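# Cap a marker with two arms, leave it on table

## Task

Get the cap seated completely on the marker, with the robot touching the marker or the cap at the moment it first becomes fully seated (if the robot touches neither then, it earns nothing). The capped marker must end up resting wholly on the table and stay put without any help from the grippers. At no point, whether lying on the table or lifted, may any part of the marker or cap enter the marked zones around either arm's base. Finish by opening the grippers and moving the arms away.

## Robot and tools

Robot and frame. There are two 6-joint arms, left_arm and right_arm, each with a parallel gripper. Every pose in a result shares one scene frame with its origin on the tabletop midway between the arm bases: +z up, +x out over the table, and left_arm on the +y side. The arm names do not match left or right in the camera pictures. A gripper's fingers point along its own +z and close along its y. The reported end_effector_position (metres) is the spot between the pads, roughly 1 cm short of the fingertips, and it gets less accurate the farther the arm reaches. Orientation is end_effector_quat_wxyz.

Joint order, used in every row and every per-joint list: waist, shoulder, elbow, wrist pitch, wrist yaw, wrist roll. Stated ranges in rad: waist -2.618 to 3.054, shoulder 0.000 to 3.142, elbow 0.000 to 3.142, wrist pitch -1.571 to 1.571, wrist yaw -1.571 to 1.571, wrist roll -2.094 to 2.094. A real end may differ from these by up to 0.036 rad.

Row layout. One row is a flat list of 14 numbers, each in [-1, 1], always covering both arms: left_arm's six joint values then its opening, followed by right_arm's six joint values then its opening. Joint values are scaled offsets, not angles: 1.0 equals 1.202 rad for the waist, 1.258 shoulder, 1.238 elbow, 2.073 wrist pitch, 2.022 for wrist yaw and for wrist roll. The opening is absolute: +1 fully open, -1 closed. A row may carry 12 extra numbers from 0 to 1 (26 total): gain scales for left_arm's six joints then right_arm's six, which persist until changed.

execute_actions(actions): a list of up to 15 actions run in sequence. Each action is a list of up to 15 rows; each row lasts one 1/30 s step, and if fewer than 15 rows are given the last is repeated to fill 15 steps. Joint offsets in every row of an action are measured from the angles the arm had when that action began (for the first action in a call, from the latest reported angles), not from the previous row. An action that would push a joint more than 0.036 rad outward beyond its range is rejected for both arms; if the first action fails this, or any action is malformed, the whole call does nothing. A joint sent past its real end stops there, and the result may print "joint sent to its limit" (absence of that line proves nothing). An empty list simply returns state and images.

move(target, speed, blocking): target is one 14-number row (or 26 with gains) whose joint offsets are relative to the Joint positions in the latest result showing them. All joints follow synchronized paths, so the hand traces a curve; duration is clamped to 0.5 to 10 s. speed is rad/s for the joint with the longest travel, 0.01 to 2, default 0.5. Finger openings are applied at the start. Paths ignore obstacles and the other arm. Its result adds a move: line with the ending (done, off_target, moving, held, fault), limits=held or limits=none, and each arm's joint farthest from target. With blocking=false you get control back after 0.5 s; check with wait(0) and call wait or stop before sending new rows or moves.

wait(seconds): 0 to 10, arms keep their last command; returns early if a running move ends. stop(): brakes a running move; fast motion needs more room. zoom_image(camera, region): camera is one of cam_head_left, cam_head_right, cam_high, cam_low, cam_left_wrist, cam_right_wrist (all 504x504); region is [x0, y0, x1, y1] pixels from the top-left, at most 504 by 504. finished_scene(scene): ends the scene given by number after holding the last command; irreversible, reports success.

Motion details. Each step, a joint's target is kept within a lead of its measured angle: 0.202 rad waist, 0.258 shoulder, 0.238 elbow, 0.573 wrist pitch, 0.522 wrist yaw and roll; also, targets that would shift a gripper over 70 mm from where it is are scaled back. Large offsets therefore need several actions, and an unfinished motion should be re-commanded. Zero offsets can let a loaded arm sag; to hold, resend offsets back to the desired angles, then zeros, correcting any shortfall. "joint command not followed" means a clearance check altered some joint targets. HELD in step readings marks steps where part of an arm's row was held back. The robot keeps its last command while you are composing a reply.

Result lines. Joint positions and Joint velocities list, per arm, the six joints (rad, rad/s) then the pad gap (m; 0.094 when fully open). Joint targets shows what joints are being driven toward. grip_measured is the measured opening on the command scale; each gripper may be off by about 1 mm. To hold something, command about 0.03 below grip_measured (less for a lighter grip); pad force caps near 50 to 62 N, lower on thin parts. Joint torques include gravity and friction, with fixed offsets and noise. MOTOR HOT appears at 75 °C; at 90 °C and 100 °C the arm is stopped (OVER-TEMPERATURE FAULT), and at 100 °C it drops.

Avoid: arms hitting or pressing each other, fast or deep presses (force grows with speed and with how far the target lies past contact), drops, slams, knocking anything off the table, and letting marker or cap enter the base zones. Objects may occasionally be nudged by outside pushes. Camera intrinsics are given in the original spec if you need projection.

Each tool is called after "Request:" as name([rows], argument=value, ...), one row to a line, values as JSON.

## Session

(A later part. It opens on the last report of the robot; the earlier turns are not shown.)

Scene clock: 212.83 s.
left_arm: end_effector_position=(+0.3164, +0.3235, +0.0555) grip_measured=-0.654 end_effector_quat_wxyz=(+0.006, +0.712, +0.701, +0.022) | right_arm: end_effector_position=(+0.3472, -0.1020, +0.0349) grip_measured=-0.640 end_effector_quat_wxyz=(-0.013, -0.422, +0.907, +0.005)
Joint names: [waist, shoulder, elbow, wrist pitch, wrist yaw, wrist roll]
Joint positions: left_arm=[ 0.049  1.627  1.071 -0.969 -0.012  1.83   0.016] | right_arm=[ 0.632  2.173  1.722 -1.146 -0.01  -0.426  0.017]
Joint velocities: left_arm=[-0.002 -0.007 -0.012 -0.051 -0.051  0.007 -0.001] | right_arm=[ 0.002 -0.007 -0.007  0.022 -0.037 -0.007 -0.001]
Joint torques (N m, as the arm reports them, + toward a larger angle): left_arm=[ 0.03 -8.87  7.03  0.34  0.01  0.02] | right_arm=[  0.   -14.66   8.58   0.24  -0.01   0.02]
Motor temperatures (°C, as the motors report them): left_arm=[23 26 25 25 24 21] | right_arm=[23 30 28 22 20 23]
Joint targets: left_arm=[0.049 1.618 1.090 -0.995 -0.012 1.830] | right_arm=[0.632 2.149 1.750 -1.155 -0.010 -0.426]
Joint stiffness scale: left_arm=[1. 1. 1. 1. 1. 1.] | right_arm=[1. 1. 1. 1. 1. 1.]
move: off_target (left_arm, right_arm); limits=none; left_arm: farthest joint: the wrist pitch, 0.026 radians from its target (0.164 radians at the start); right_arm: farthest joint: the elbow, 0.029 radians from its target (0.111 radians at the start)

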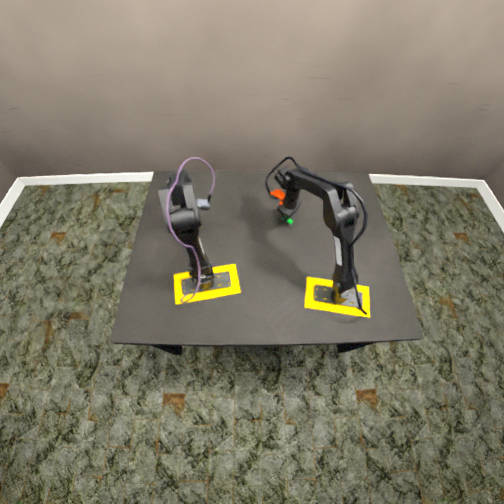

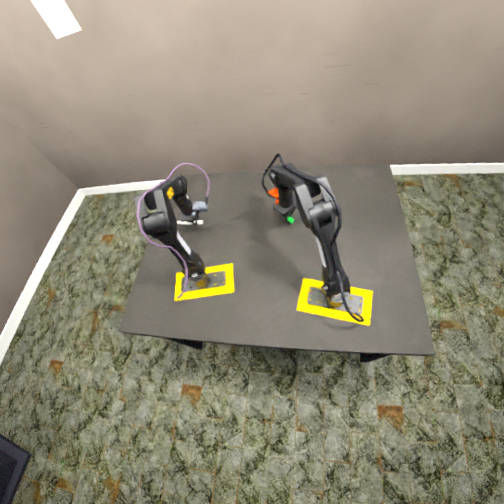

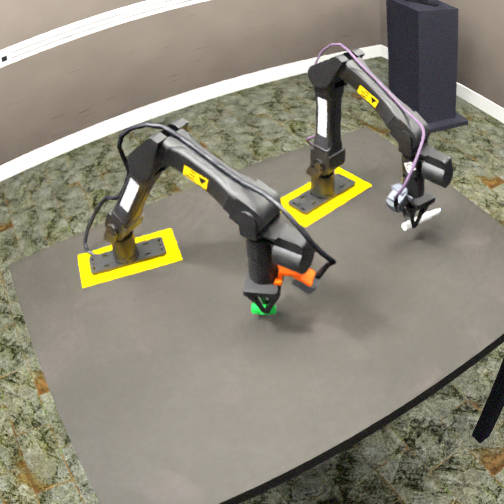

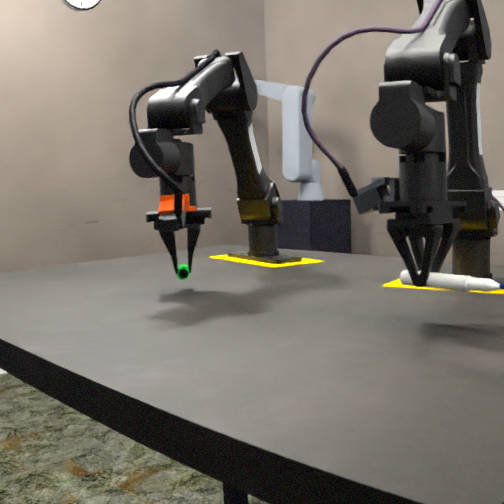

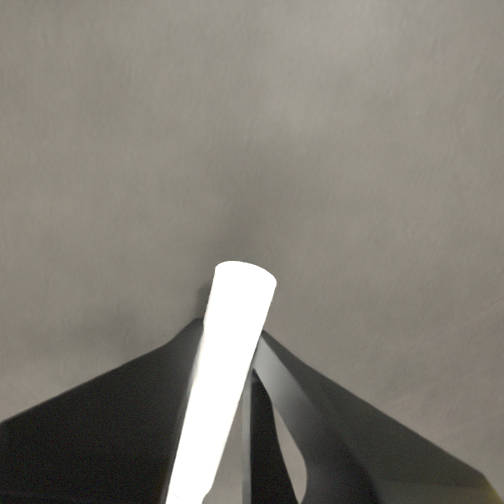

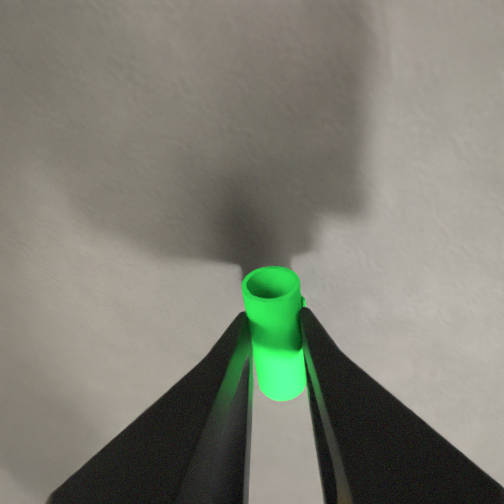

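Request:
move(target=[-0.337,0.232,0.254,-0.033,0,-0.95,-0.7,0.115,0.273,0.505,-0.113,0,-0.299,-0.68], speed=0.9)

Request:
move(target=[0,0,0.01,0,0,-0.833,-0.7,0,0,0.01,0,0,0,-0.68], speed=0.9)

Scene clock: 231.87 s.
left_arm: end_effector_position=(+0.3846, +0.2008, +0.0432) grip_measured=-0.653 end_effector_quat_wxyz=(+0.004, +0.035, +0.999, +0.006) | right_arm: end_effector_position=(+0.3852, -0.0146, +0.0344) grip_measured=-0.640 end_effector_quat_wxyz=(-0.001, +0.715, -0.699, -0.005)
Joint names: [waist, shoulder, elbow, wrist pitch, wrist yaw, wrist roll]
Joint positions: left_arm=[-0.35   1.905  1.358 -1.018 -0.012 -0.084  0.016] | right_arm=[ 0.761  2.516  2.314 -1.369 -0.01  -1.019  0.017]
Joint velocities: left_arm=[ 0.007  0.007 -0.007 -0.022 -0.066 -0.007  0.   ] | right_arm=[ 0.002  0.017  0.012 -0.007 -0.037 -0.007 -0.001]
Joint torques (N m, as the arm reports them, + toward a larger angle): left_arm=[-0.57 -9.74  7.53  0.29 -0.01 -0.03] | right_arm=[  0.84 -14.94   8.95   0.24  -0.01  -0.07]
Motor temperatures (°C, as the motors report them): left_arm=[23 26 26 25 24 21] | right_arm=[23 32 29 22 20 23]
Joint targets: left_arm=[-0.357 1.919 1.385 -1.038 -0.012 -0.091] | right_arm=[0.771 2.516 2.347 -1.380 -0.010 -1.030]
Joint stiffness scale: left_arm=[1. 1. 1. 1. 1. 1.] | right_arm=[1. 1. 1. 1. 1. 1.]
move: off_target (left_arm, right_arm); limits=none; left_arm: farthest joint: the elbow, 0.028 radians from its target (0.315 radians at the start); right_arm: farthest joint: the elbow, 0.033 radians from its target (0.626 radians at the start)

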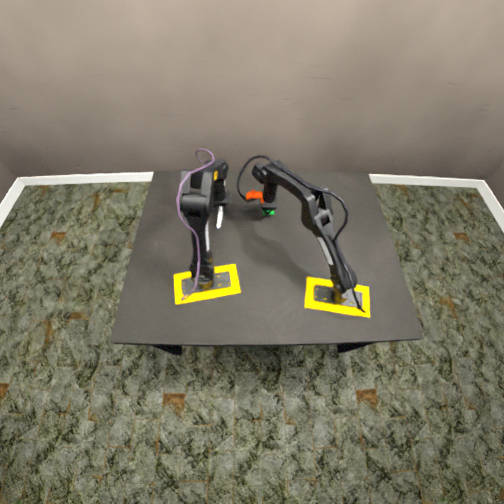

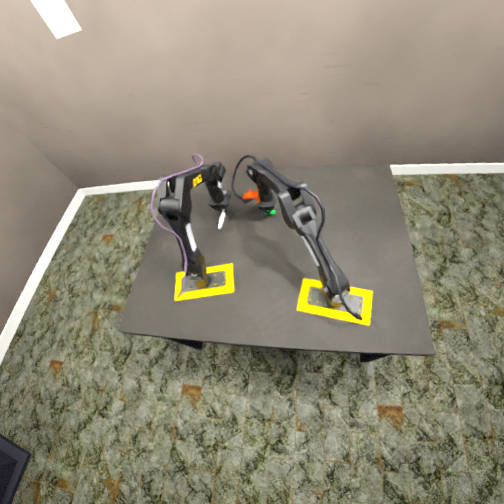

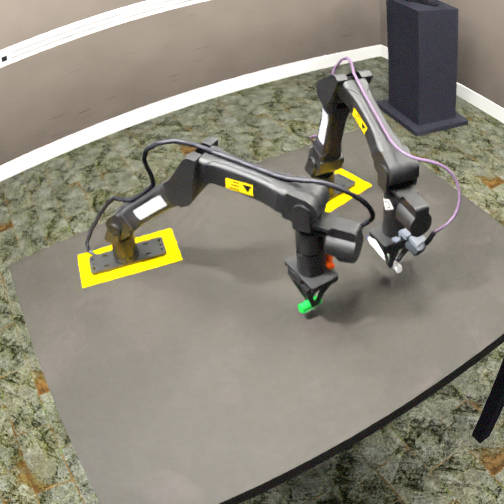

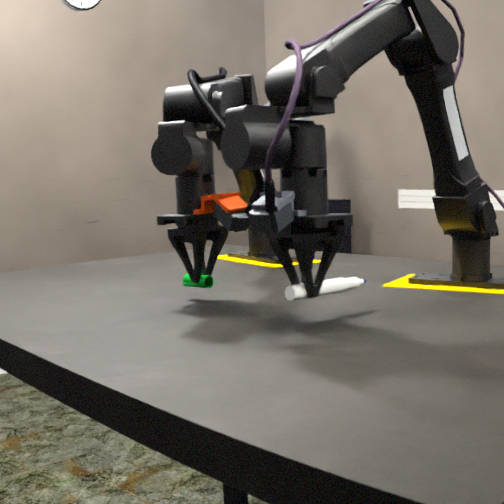

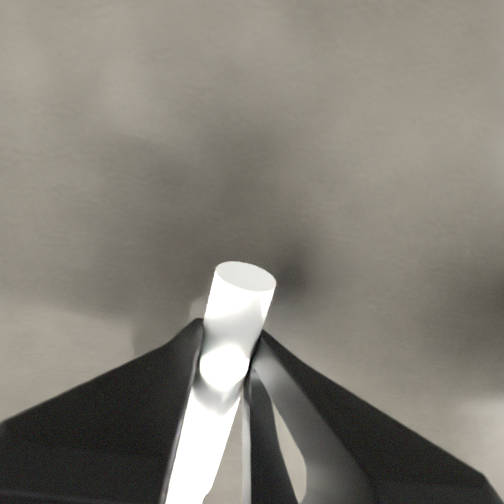

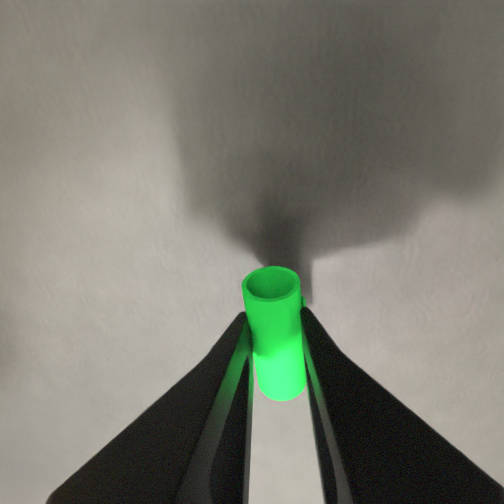

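Scene clock: 234.67 s.
left_arm: end_effector_position=(+0.3846, +0.2008, +0.0432) grip_measured=-0.652 end_effector_quat_wxyz=(+0.007, -0.720, +0.694, +0.001) | right_arm: end_effector_position=(+0.3852, -0.0146, +0.0344) grip_measured=-0.640 end_effector_quat_wxyz=(-0.001, +0.715, -0.699, -0.005)
Joint names: [waist, shoulder, elbow, wrist pitch, wrist yaw, wrist roll]
Joint positions: left_arm=[-0.35   1.905  1.358 -1.018 -0.012 -1.762  0.016] | right_arm=[ 0.761  2.516  2.314 -1.369 -0.01  -1.019  0.017]
Joint velocities: left_arm=[-0.007  0.022 -0.002  0.066 -0.037  0.051  0.001] | right_arm=[-0.002  0.022 -0.002 -0.007  0.037 -0.066 -0.   ]
Joint torques (N m, as the arm reports them, + toward a larger angle): left_arm=[  0.09 -11.05   6.43   0.48   0.01  -0.04] | right_arm=[ -0.01 -14.96   7.47   0.36  -0.01   0.02]
Motor temperatures (°C, as the motors report them): left_arm=[23 26 26 25 24 21] | right_arm=[23 32 29 22 20 23]
Joint targets: left_arm=[-0.350 1.905 1.370 -1.018 -0.012 -1.768] | right_arm=[0.761 2.516 2.326 -1.369 -0.010 -1.019]
Joint stiffness scale: left_arm=[1. 1. 1. 1. 1. 1.] | right_arm=[1. 1. 1. 1. 1. 1.]
move: done; limits=none; left_arm: farthest joint: the elbow, 0.012 radians from its target (0.012 radians at the start); right_arm: farthest joint: the elbow, 0.012 radians from its target (0.012 radians at the start)

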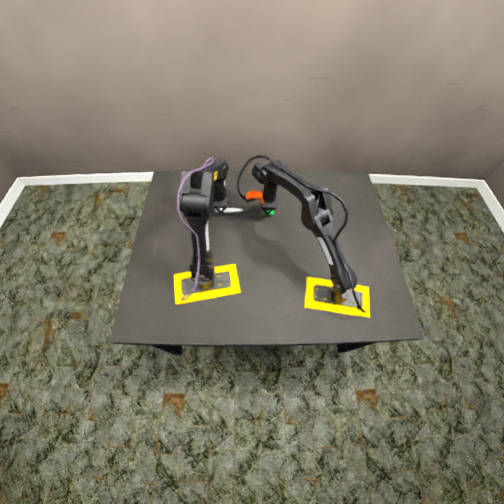

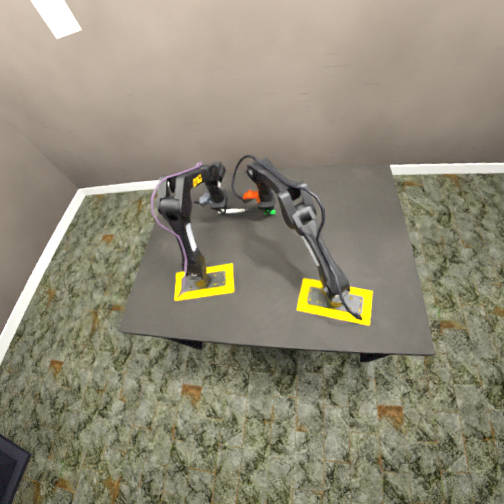

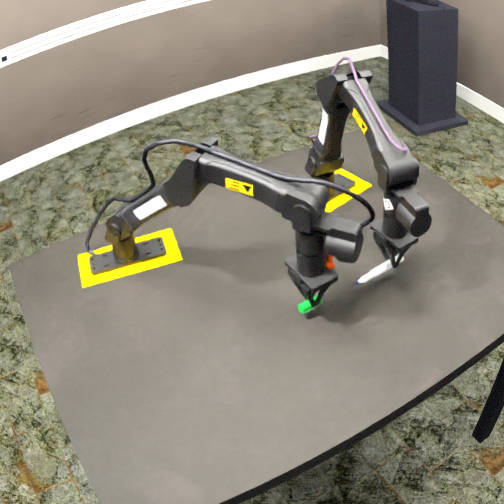

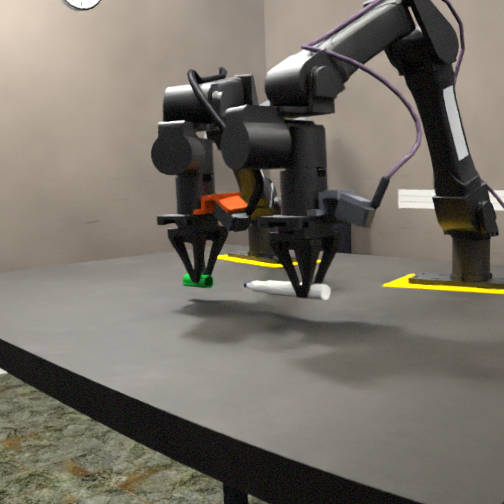

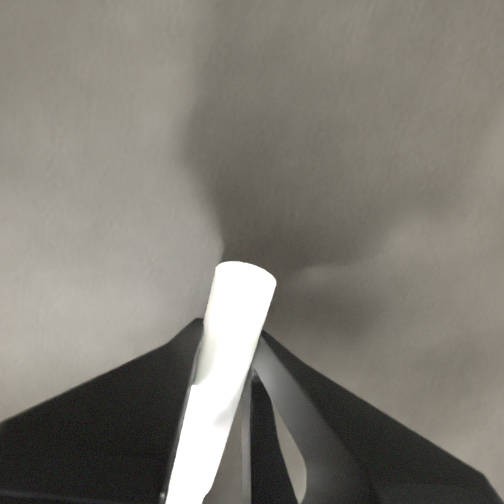

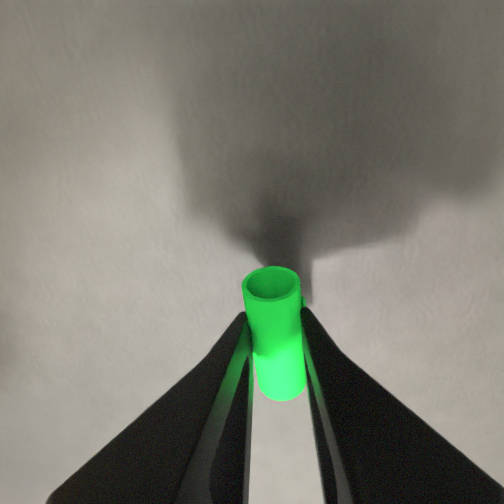

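Request:
move(target=[0,0,0.01,0,0,0,-0.7,0,0,-0.066,0.045,0,0,-0.68], speed=0.2)

Request:
execute_actions([
  [[0,0,0.01,0,0,0,-0.7,0,0,0,0,0,0,0.2]],
  [[0,0,0,0,0,0,-0.7,0,0,0,0,0,0,0.2]],
])

Scene clock: 243.50 s.
left_arm: end_effector_position=(+0.3846, +0.2008, +0.0432) grip_measured=-0.652 end_effector_quat_wxyz=(+0.007, -0.720, +0.694, +0.001) | right_arm: end_effector_position=(+0.3848, -0.0151, +0.0153) grip_measured=-0.640 end_effector_quat_wxyz=(+0.000, +0.715, -0.699, -0.005)
Joint names: [waist, shoulder, elbow, wrist pitch, wrist yaw, wrist roll]
Joint positions: left_arm=[-0.35   1.905  1.358 -1.018 -0.012 -1.763  0.016] | right_arm=[ 0.761  2.516  2.238 -1.296 -0.009 -1.019  0.017]
Joint velocities: left_arm=[-0.022  0.002 -0.002 -0.007  0.007 -0.037  0.001] | right_arm=[-0.002 -0.007  0.012  0.037  0.066  0.022  0.002]
Joint torques (N m, as the arm reports them, + toward a larger angle): left_arm=[  0.04 -11.05   6.45   0.48   0.     0.03] | right_arm=[ -0.01 -14.99   6.13   0.55  -0.02   0.02]
Motor temperatures (°C, as the motors report them): left_arm=[23 27 26 25 24 21] | right_arm=[23 33 29 22 20 23]
Joint targets: left_arm=[-0.350 1.905 1.370 -1.018 -0.012 -1.762] | right_arm=[0.761 2.516 2.232 -1.276 -0.010 -1.019]
Joint stiffness scale: left_arm=[1. 1. 1. 1. 1. 1.] | right_arm=[1. 1. 1. 1. 1. 1.]
move: off_target (right_arm); limits=none; left_arm: farthest joint: the elbow, 0.012 radians from its target (0.012 radians at the start); right_arm: farthest joint: the wrist pitch, 0.021 radians from its target (0.093 radians at the start)

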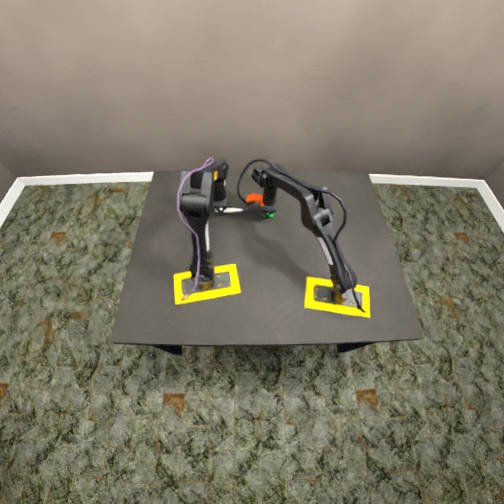

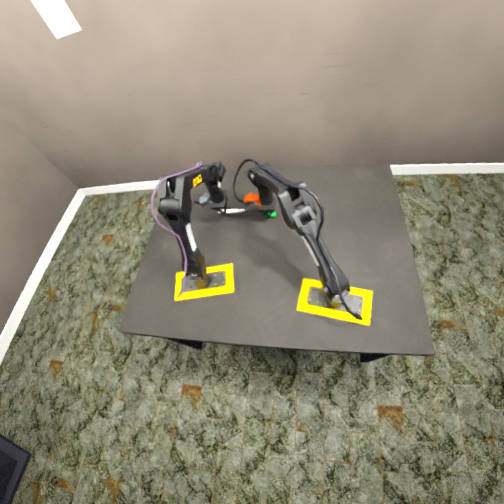

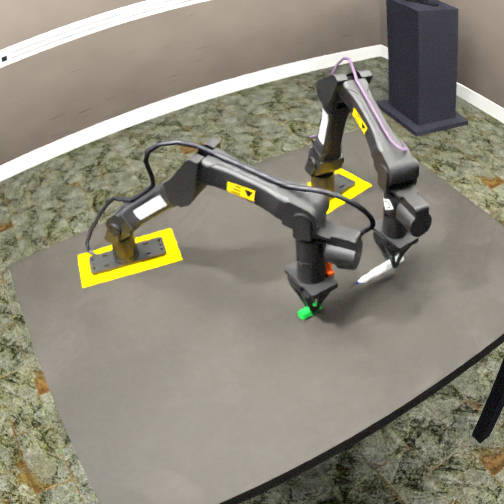

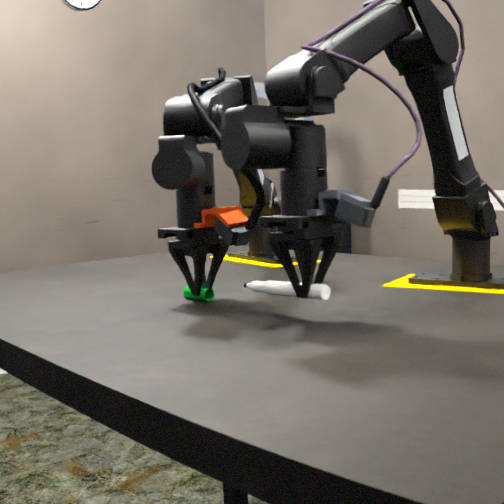

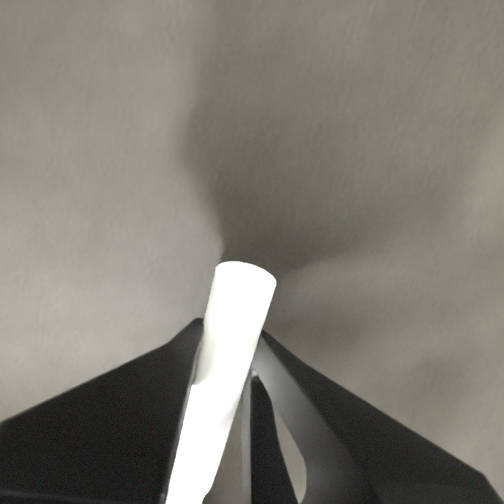

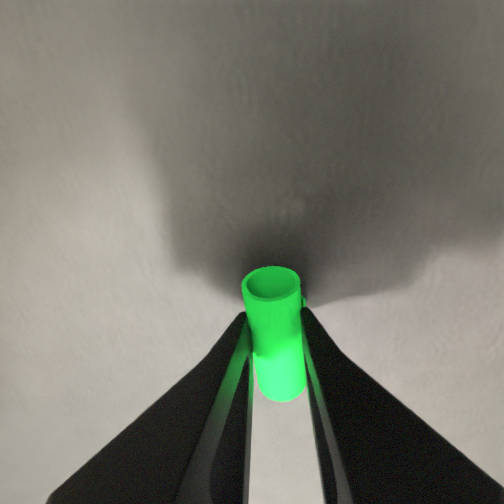

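Scene clock: 244.50 s.
left_arm: end_effector_position=(+0.3846, +0.2008, +0.0432) grip_measured=-0.652 end_effector_quat_wxyz=(+0.007, -0.720, +0.694, +0.001) | right_arm: end_effector_position=(+0.3848, -0.0151, +0.0153) grip_measured=+0.198 end_effector_quat_wxyz=(+0.000, +0.715, -0.699, -0.005)
Joint names: [waist, shoulder, elbow, wrist pitch, wrist yaw, wrist roll]
Joint positions: left_arm=[-0.35   1.905  1.358 -1.018 -0.012 -1.763  0.016] | right_arm=[ 0.761  2.516  2.238 -1.296 -0.009 -1.019  0.056]
Joint velocities: left_arm=[-0.007  0.002 -0.022 -0.037 -0.007 -0.022 -0.   ] | right_arm=[-0.002  0.002 -0.017  0.007  0.095 -0.066 -0.   ]
Joint torques (N m, as the arm reports them, + toward a larger angle): left_arm=[  0.   -11.07   5.55   0.49   0.     0.01] | right_arm=[  0.   -14.94   6.57   0.35  -0.01   0.02]
Motor temperatures (°C, as the motors report them): left_arm=[23 27 26 25 24 21] | right_arm=[23 33 29 22 20 23]
Joint targets: left_arm=[-0.350 1.905 1.358 -1.018 -0.012 -1.763] | right_arm=[0.761 2.516 2.238 -1.296 -0.009 -1.019]
Joint stiffness scale: left_arm=[1. 1. 1. 1. 1. 1.] | right_arm=[1. 1. 1. 1. 1. 1.]
Step readings (joint positions; steps 1 to 15: 1st action; 16 to 30: 2nd action):
0: left_arm=[-0.350 1.905 1.358 -1.018 -0.012 -1.763] | right_arm=[0.761 2.516 2.238 -1.296 -0.009 -1.019]
1: left_arm=[-0.350 1.905 1.358 -1.018 -0.012 -1.763] | right_arm=[0.761 2.516 2.238 -1.296 -0.009 -1.019]
2: left_arm=[-0.350 1.905 1.358 -1.018 -0.012 -1.763] | right_arm=[0.761 2.516 2.238 -1.296 -0.009 -1.019]
4: left_arm=[-0.350 1.905 1.358 -1.018 -0.012 -1.763] | right_arm=[0.761 2.516 2.238 -1.296 -0.009 -1.019]
8: left_arm=[-0.350 1.905 1.358 -1.018 -0.012 -1.763] | right_arm=[0.761 2.516 2.238 -1.296 -0.009 -1.019]
15: left_arm=[-0.350 1.905 1.358 -1.018 -0.012 -1.763] | right_arm=[0.761 2.516 2.238 -1.296 -0.009 -1.019]
16: left_arm=[-0.350 1.905 1.358 -1.018 -0.012 -1.763] | right_arm=[0.761 2.516 2.238 -1.296 -0.009 -1.019]
17: left_arm=[-0.350 1.905 1.358 -1.018 -0.012 -1.763] | right_arm=[0.761 2.516 2.238 -1.296 -0.009 -1.019]
19: left_arm=[-0.350 1.905 1.358 -1.018 -0.012 -1.763] | right_arm=[0.761 2.516 2.238 -1.296 -0.009 -1.019]
23: left_arm=[-0.350 1.905 1.358 -1.018 -0.012 -1.763] | right_arm=[0.761 2.516 2.238 -1.296 -0.009 -1.019]
30: Joint positions above

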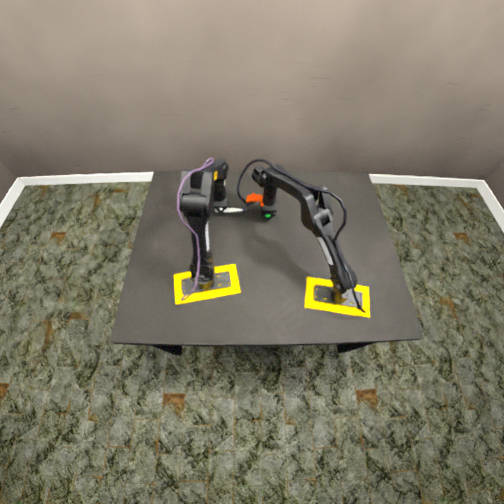

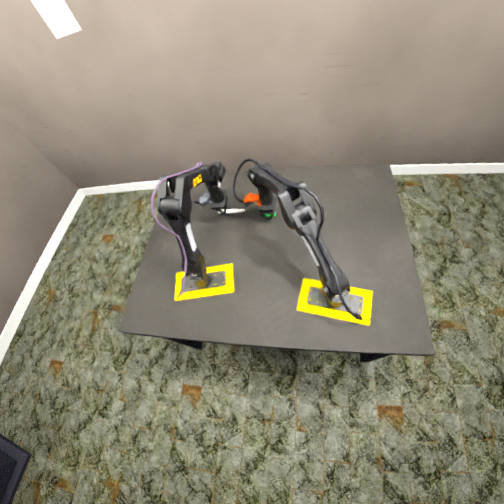

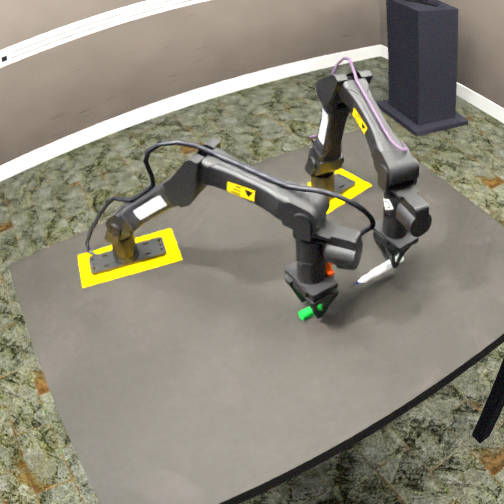

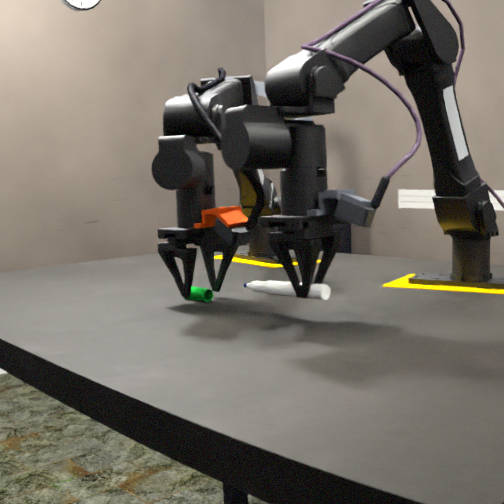

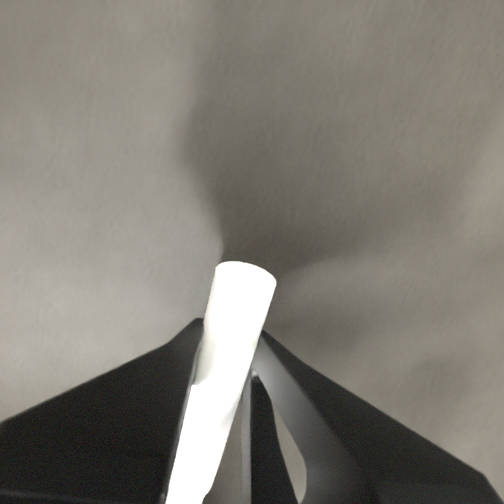

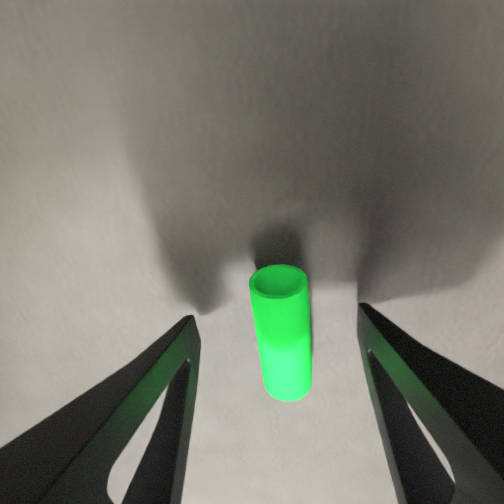

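Request:
move(target=[0,0,0.01,0,0,0,-0.7,0,0,0.115,-0.06,0,0,0.2], speed=0.5)

Request:
move(target=[0,0,0.01,0,0,0,-0.7,0,0,0.024,-0.008,0,0.8,0.2], speed=1.5)

Request:
move(target=[0,0,0.01,0,0,0,-0.7,0,0,0.024,-0.008,0,0.735,0.2], speed=1.5)

Scene clock: 252.63 s.
left_arm: end_effector_position=(+0.3846, +0.2008, +0.0432) grip_measured=-0.652 end_effector_quat_wxyz=(+0.007, -0.720, +0.694, +0.001) | right_arm: end_effector_position=(+0.3842, -0.0155, +0.0406) grip_measured=+0.198 end_effector_quat_wxyz=(+0.003, +0.715, -0.699, -0.005)
Joint names: [waist, shoulder, elbow, wrist pitch, wrist yaw, wrist roll]
Joint positions: left_arm=[-0.35   1.905  1.358 -1.018 -0.012 -1.763  0.016] | right_arm=[ 0.761  2.524  2.353 -1.409 -0.009 -1.019  0.056]
Joint velocities: left_arm=[-0.007  0.007  0.002  0.081  0.022 -0.007  0.   ] | right_arm=[-0.007 -0.012 -0.012 -0.051 -0.007 -0.066  0.   ]
Joint torques (N m, as the arm reports them, + toward a larger angle): left_arm=[ -0.02 -11.05   6.48   0.49   0.01   0.03] | right_arm=[ -0.02 -15.82   8.57   0.21  -0.01   0.02]
Motor temperatures (°C, as the motors report them): left_arm=[23 27 26 25 24 21] | right_arm=[23 33 29 22 20 23]
Joint targets: left_arm=[-0.350 1.905 1.370 -1.018 -0.012 -1.763] | right_arm=[0.761 2.516 2.381 -1.421 -0.009 -1.019]
Joint stiffness scale: left_arm=[1. 1. 1. 1. 1. 1.] | right_arm=[1. 1. 1. 1. 1. 1.]
move: off_target (right_arm); limits=none; left_arm: farthest joint: the elbow, 0.012 radians from its target (0.012 radians at the start); right_arm: farthest joint: the elbow, 0.027 radians from its target (0.142 radians at the start)

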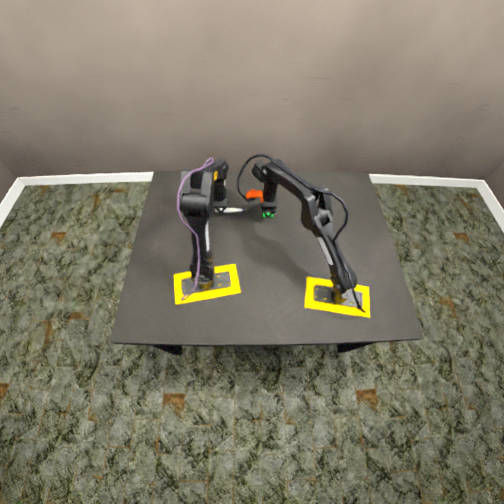

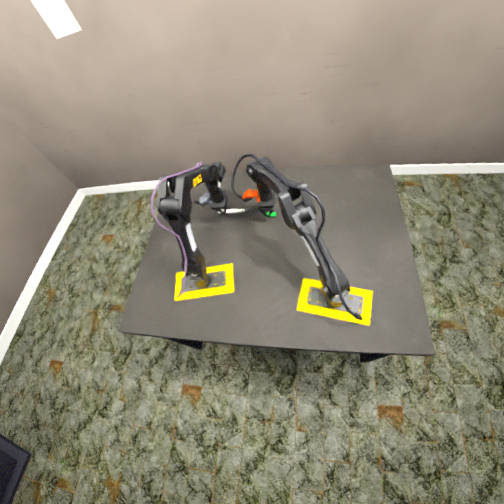

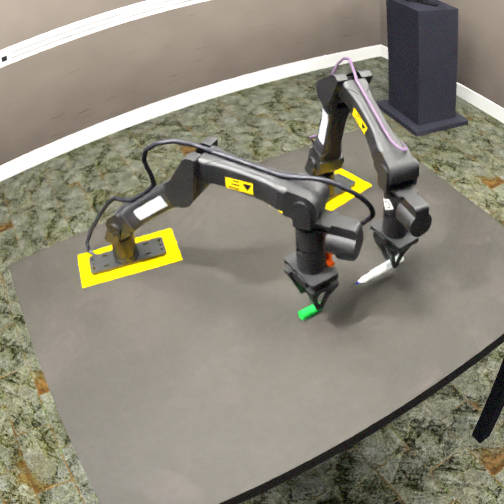

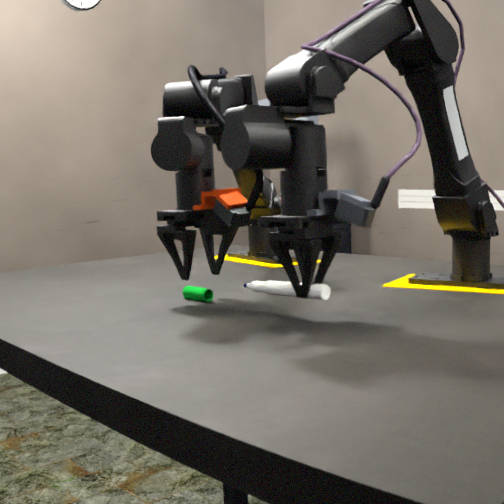

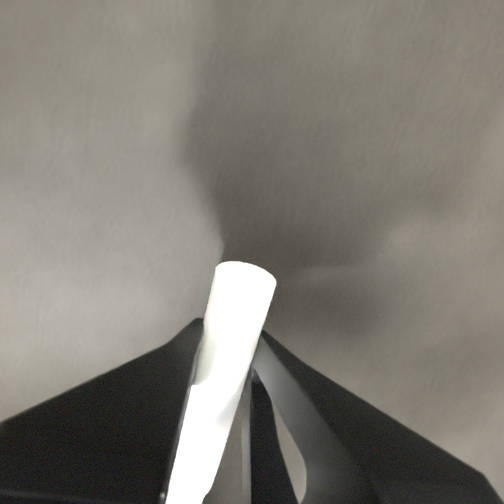

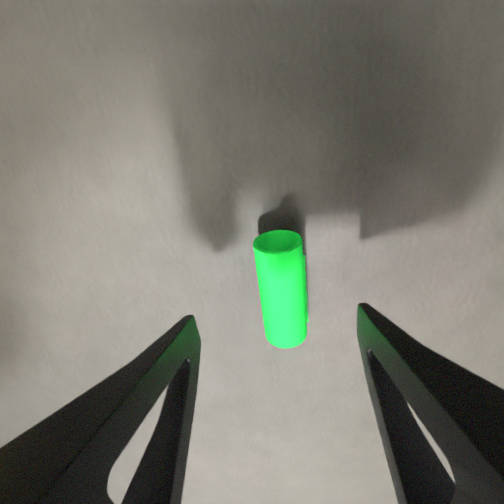

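Scene clock: 254.80 s.
left_arm: end_effector_position=(+0.3846, +0.2008, +0.0432) grip_measured=-0.652 end_effector_quat_wxyz=(+0.007, -0.720, +0.694, +0.001) | right_arm: end_effector_position=(+0.3826, -0.0165, +0.0407) grip_measured=+0.199 end_effector_quat_wxyz=(-0.009, +0.006, +1.000, -0.001)
Joint names: [waist, shoulder, elbow, wrist pitch, wrist yaw, wrist roll]
Joint positions: left_arm=[-0.35   1.905  1.358 -1.018 -0.012 -1.763  0.016] | right_arm=[ 0.761  2.524  2.353 -1.416 -0.009  0.587  0.056]
Joint velocities: left_arm=[-0.012 -0.002  0.007 -0.007  0.037  0.066  0.001] | right_arm=[-0.002  0.002  0.032  0.007 -0.081 -0.022 -0.   ]
Joint torques (N m, as the arm reports them, + toward a larger angle): left_arm=[  0.02 -11.02   6.4    0.48  -0.02   0.03] | right_arm=[ -0.01 -14.94   8.68   0.24  -0.01   0.09]
Motor temperatures (°C, as the motors report them): left_arm=[23 27 26 25 24 21] | right_arm=[23 33 29 22 20 23]
Joint targets: left_arm=[-0.350 1.905 1.370 -1.018 -0.012 -1.763] | right_arm=[0.761 2.524 2.383 -1.425 -0.009 0.599]
Joint stiffness scale: left_arm=[1. 1. 1. 1. 1. 1.] | right_arm=[1. 1. 1. 1. 1. 1.]
move: off_target (right_arm); limits=none; left_arm: farthest joint: the elbow, 0.012 radians from its target (0.012 radians at the start); right_arm: farthest joint: the elbow, 0.030 radians from its target (0.030 radians at the start)

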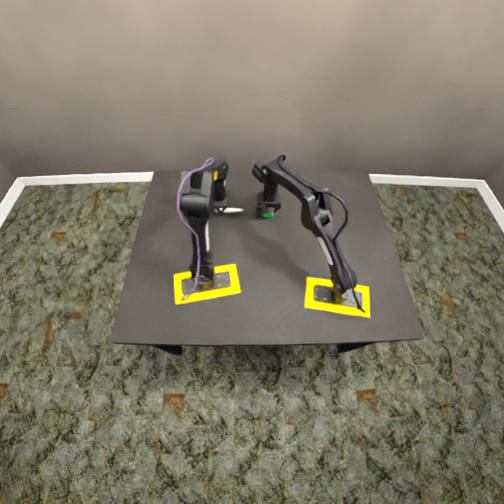

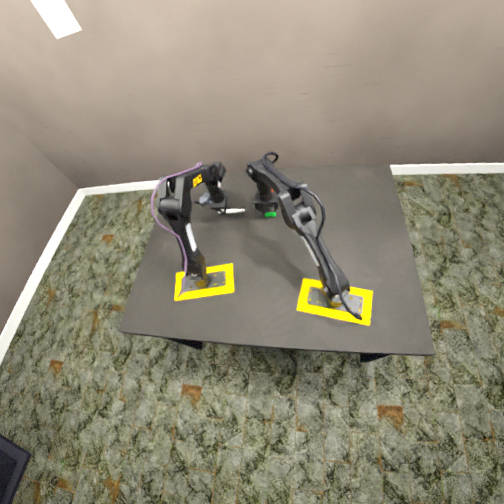

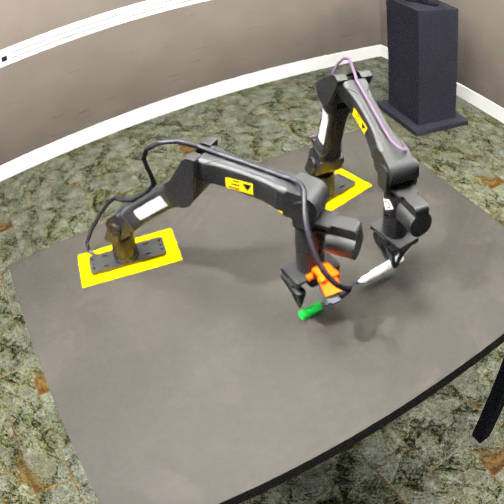

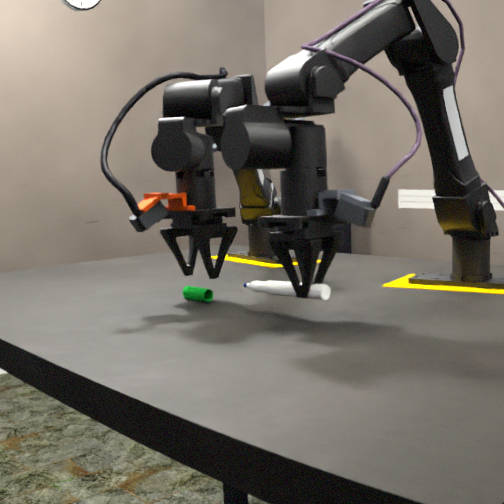

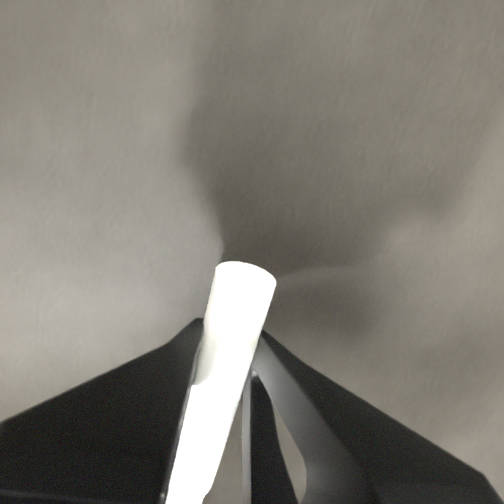

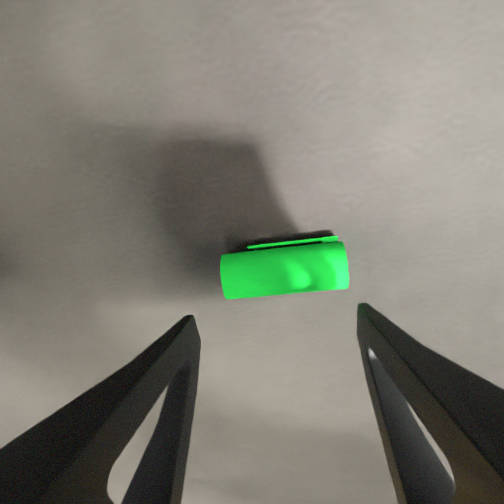

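Scene clock: 256.87 s.
left_arm: end_effector_position=(+0.3846, +0.2008, +0.0432) grip_measured=-0.652 end_effector_quat_wxyz=(+0.007, -0.720, +0.694, +0.001) | right_arm: end_effector_position=(+0.3826, -0.0165, +0.0407) grip_measured=+0.199 end_effector_quat_wxyz=(-0.006, +0.677, +0.736, -0.007)
Joint names: [waist, shoulder, elbow, wrist pitch, wrist yaw, wrist roll]
Joint positions: left_arm=[-0.35   1.905  1.358 -1.018 -0.012 -1.763  0.016] | right_arm=[ 0.761  2.524  2.353 -1.416 -0.009  2.062  0.056]
Joint velocities: left_arm=[-0.007  0.002  0.017 -0.051 -0.037  0.007  0.   ] | right_arm=[ 0.002  0.007  0.002  0.007  0.051  0.051 -0.001]
Joint torques (N m, as the arm reports them, + toward a larger angle): left_arm=[  0.02 -11.07   6.43   0.47   0.01   0.02] | right_arm=[  0.   -14.96   8.67   0.16  -0.01   0.1 ]
Motor temperatures (°C, as the motors report them): left_arm=[23 27 26 25 24 21] | right_arm=[23 33 29 22 20 23]
Joint targets: left_arm=[-0.350 1.905 1.370 -1.018 -0.012 -1.763] | right_arm=[0.761 2.524 2.383 -1.433 -0.009 2.073]
Joint stiffness scale: left_arm=[1. 1. 1. 1. 1. 1.] | right_arm=[1. 1. 1. 1. 1. 1.]
move: off_target (right_arm); limits=none; left_arm: farthest joint: the elbow, 0.012 radians from its target (0.012 radians at the start); right_arm: farthest joint: the elbow, 0.030 radians from its target (0.030 radians at the start)

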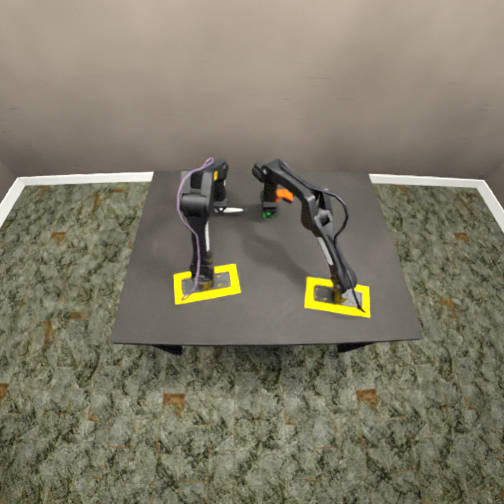

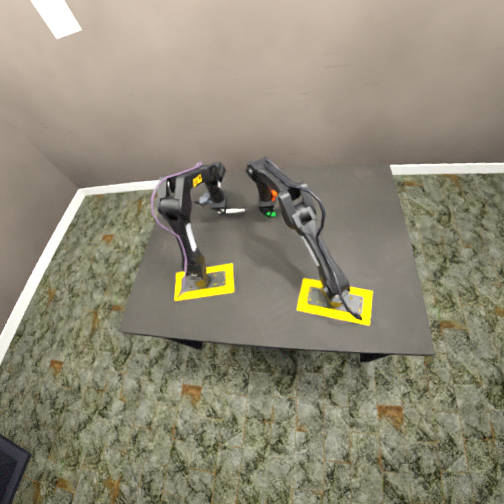

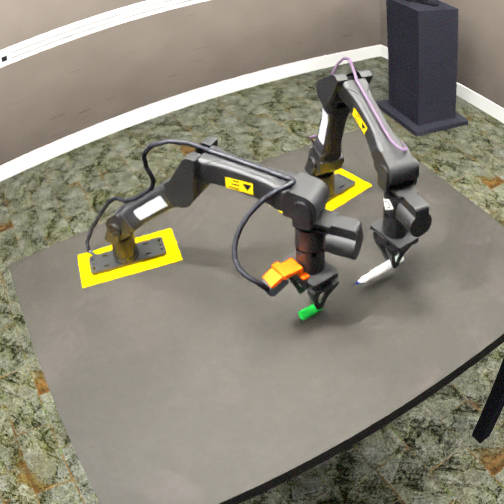

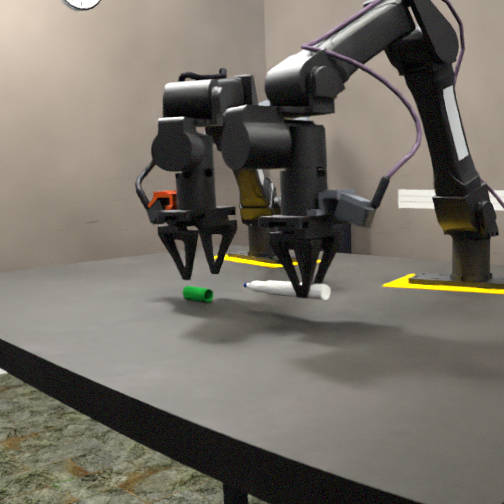

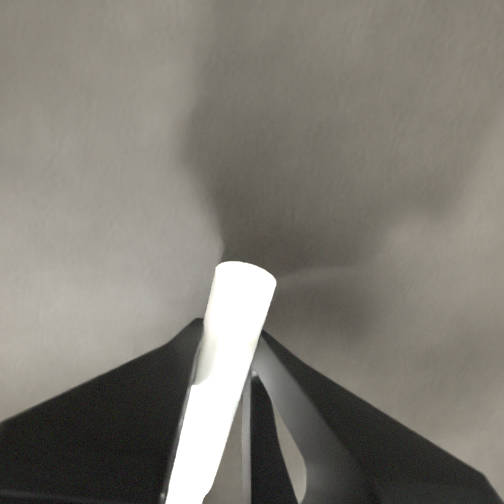

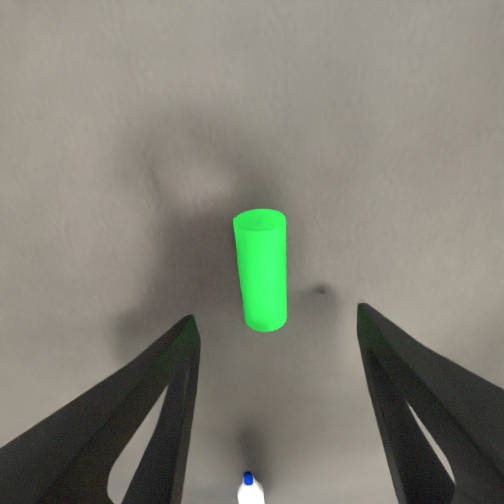

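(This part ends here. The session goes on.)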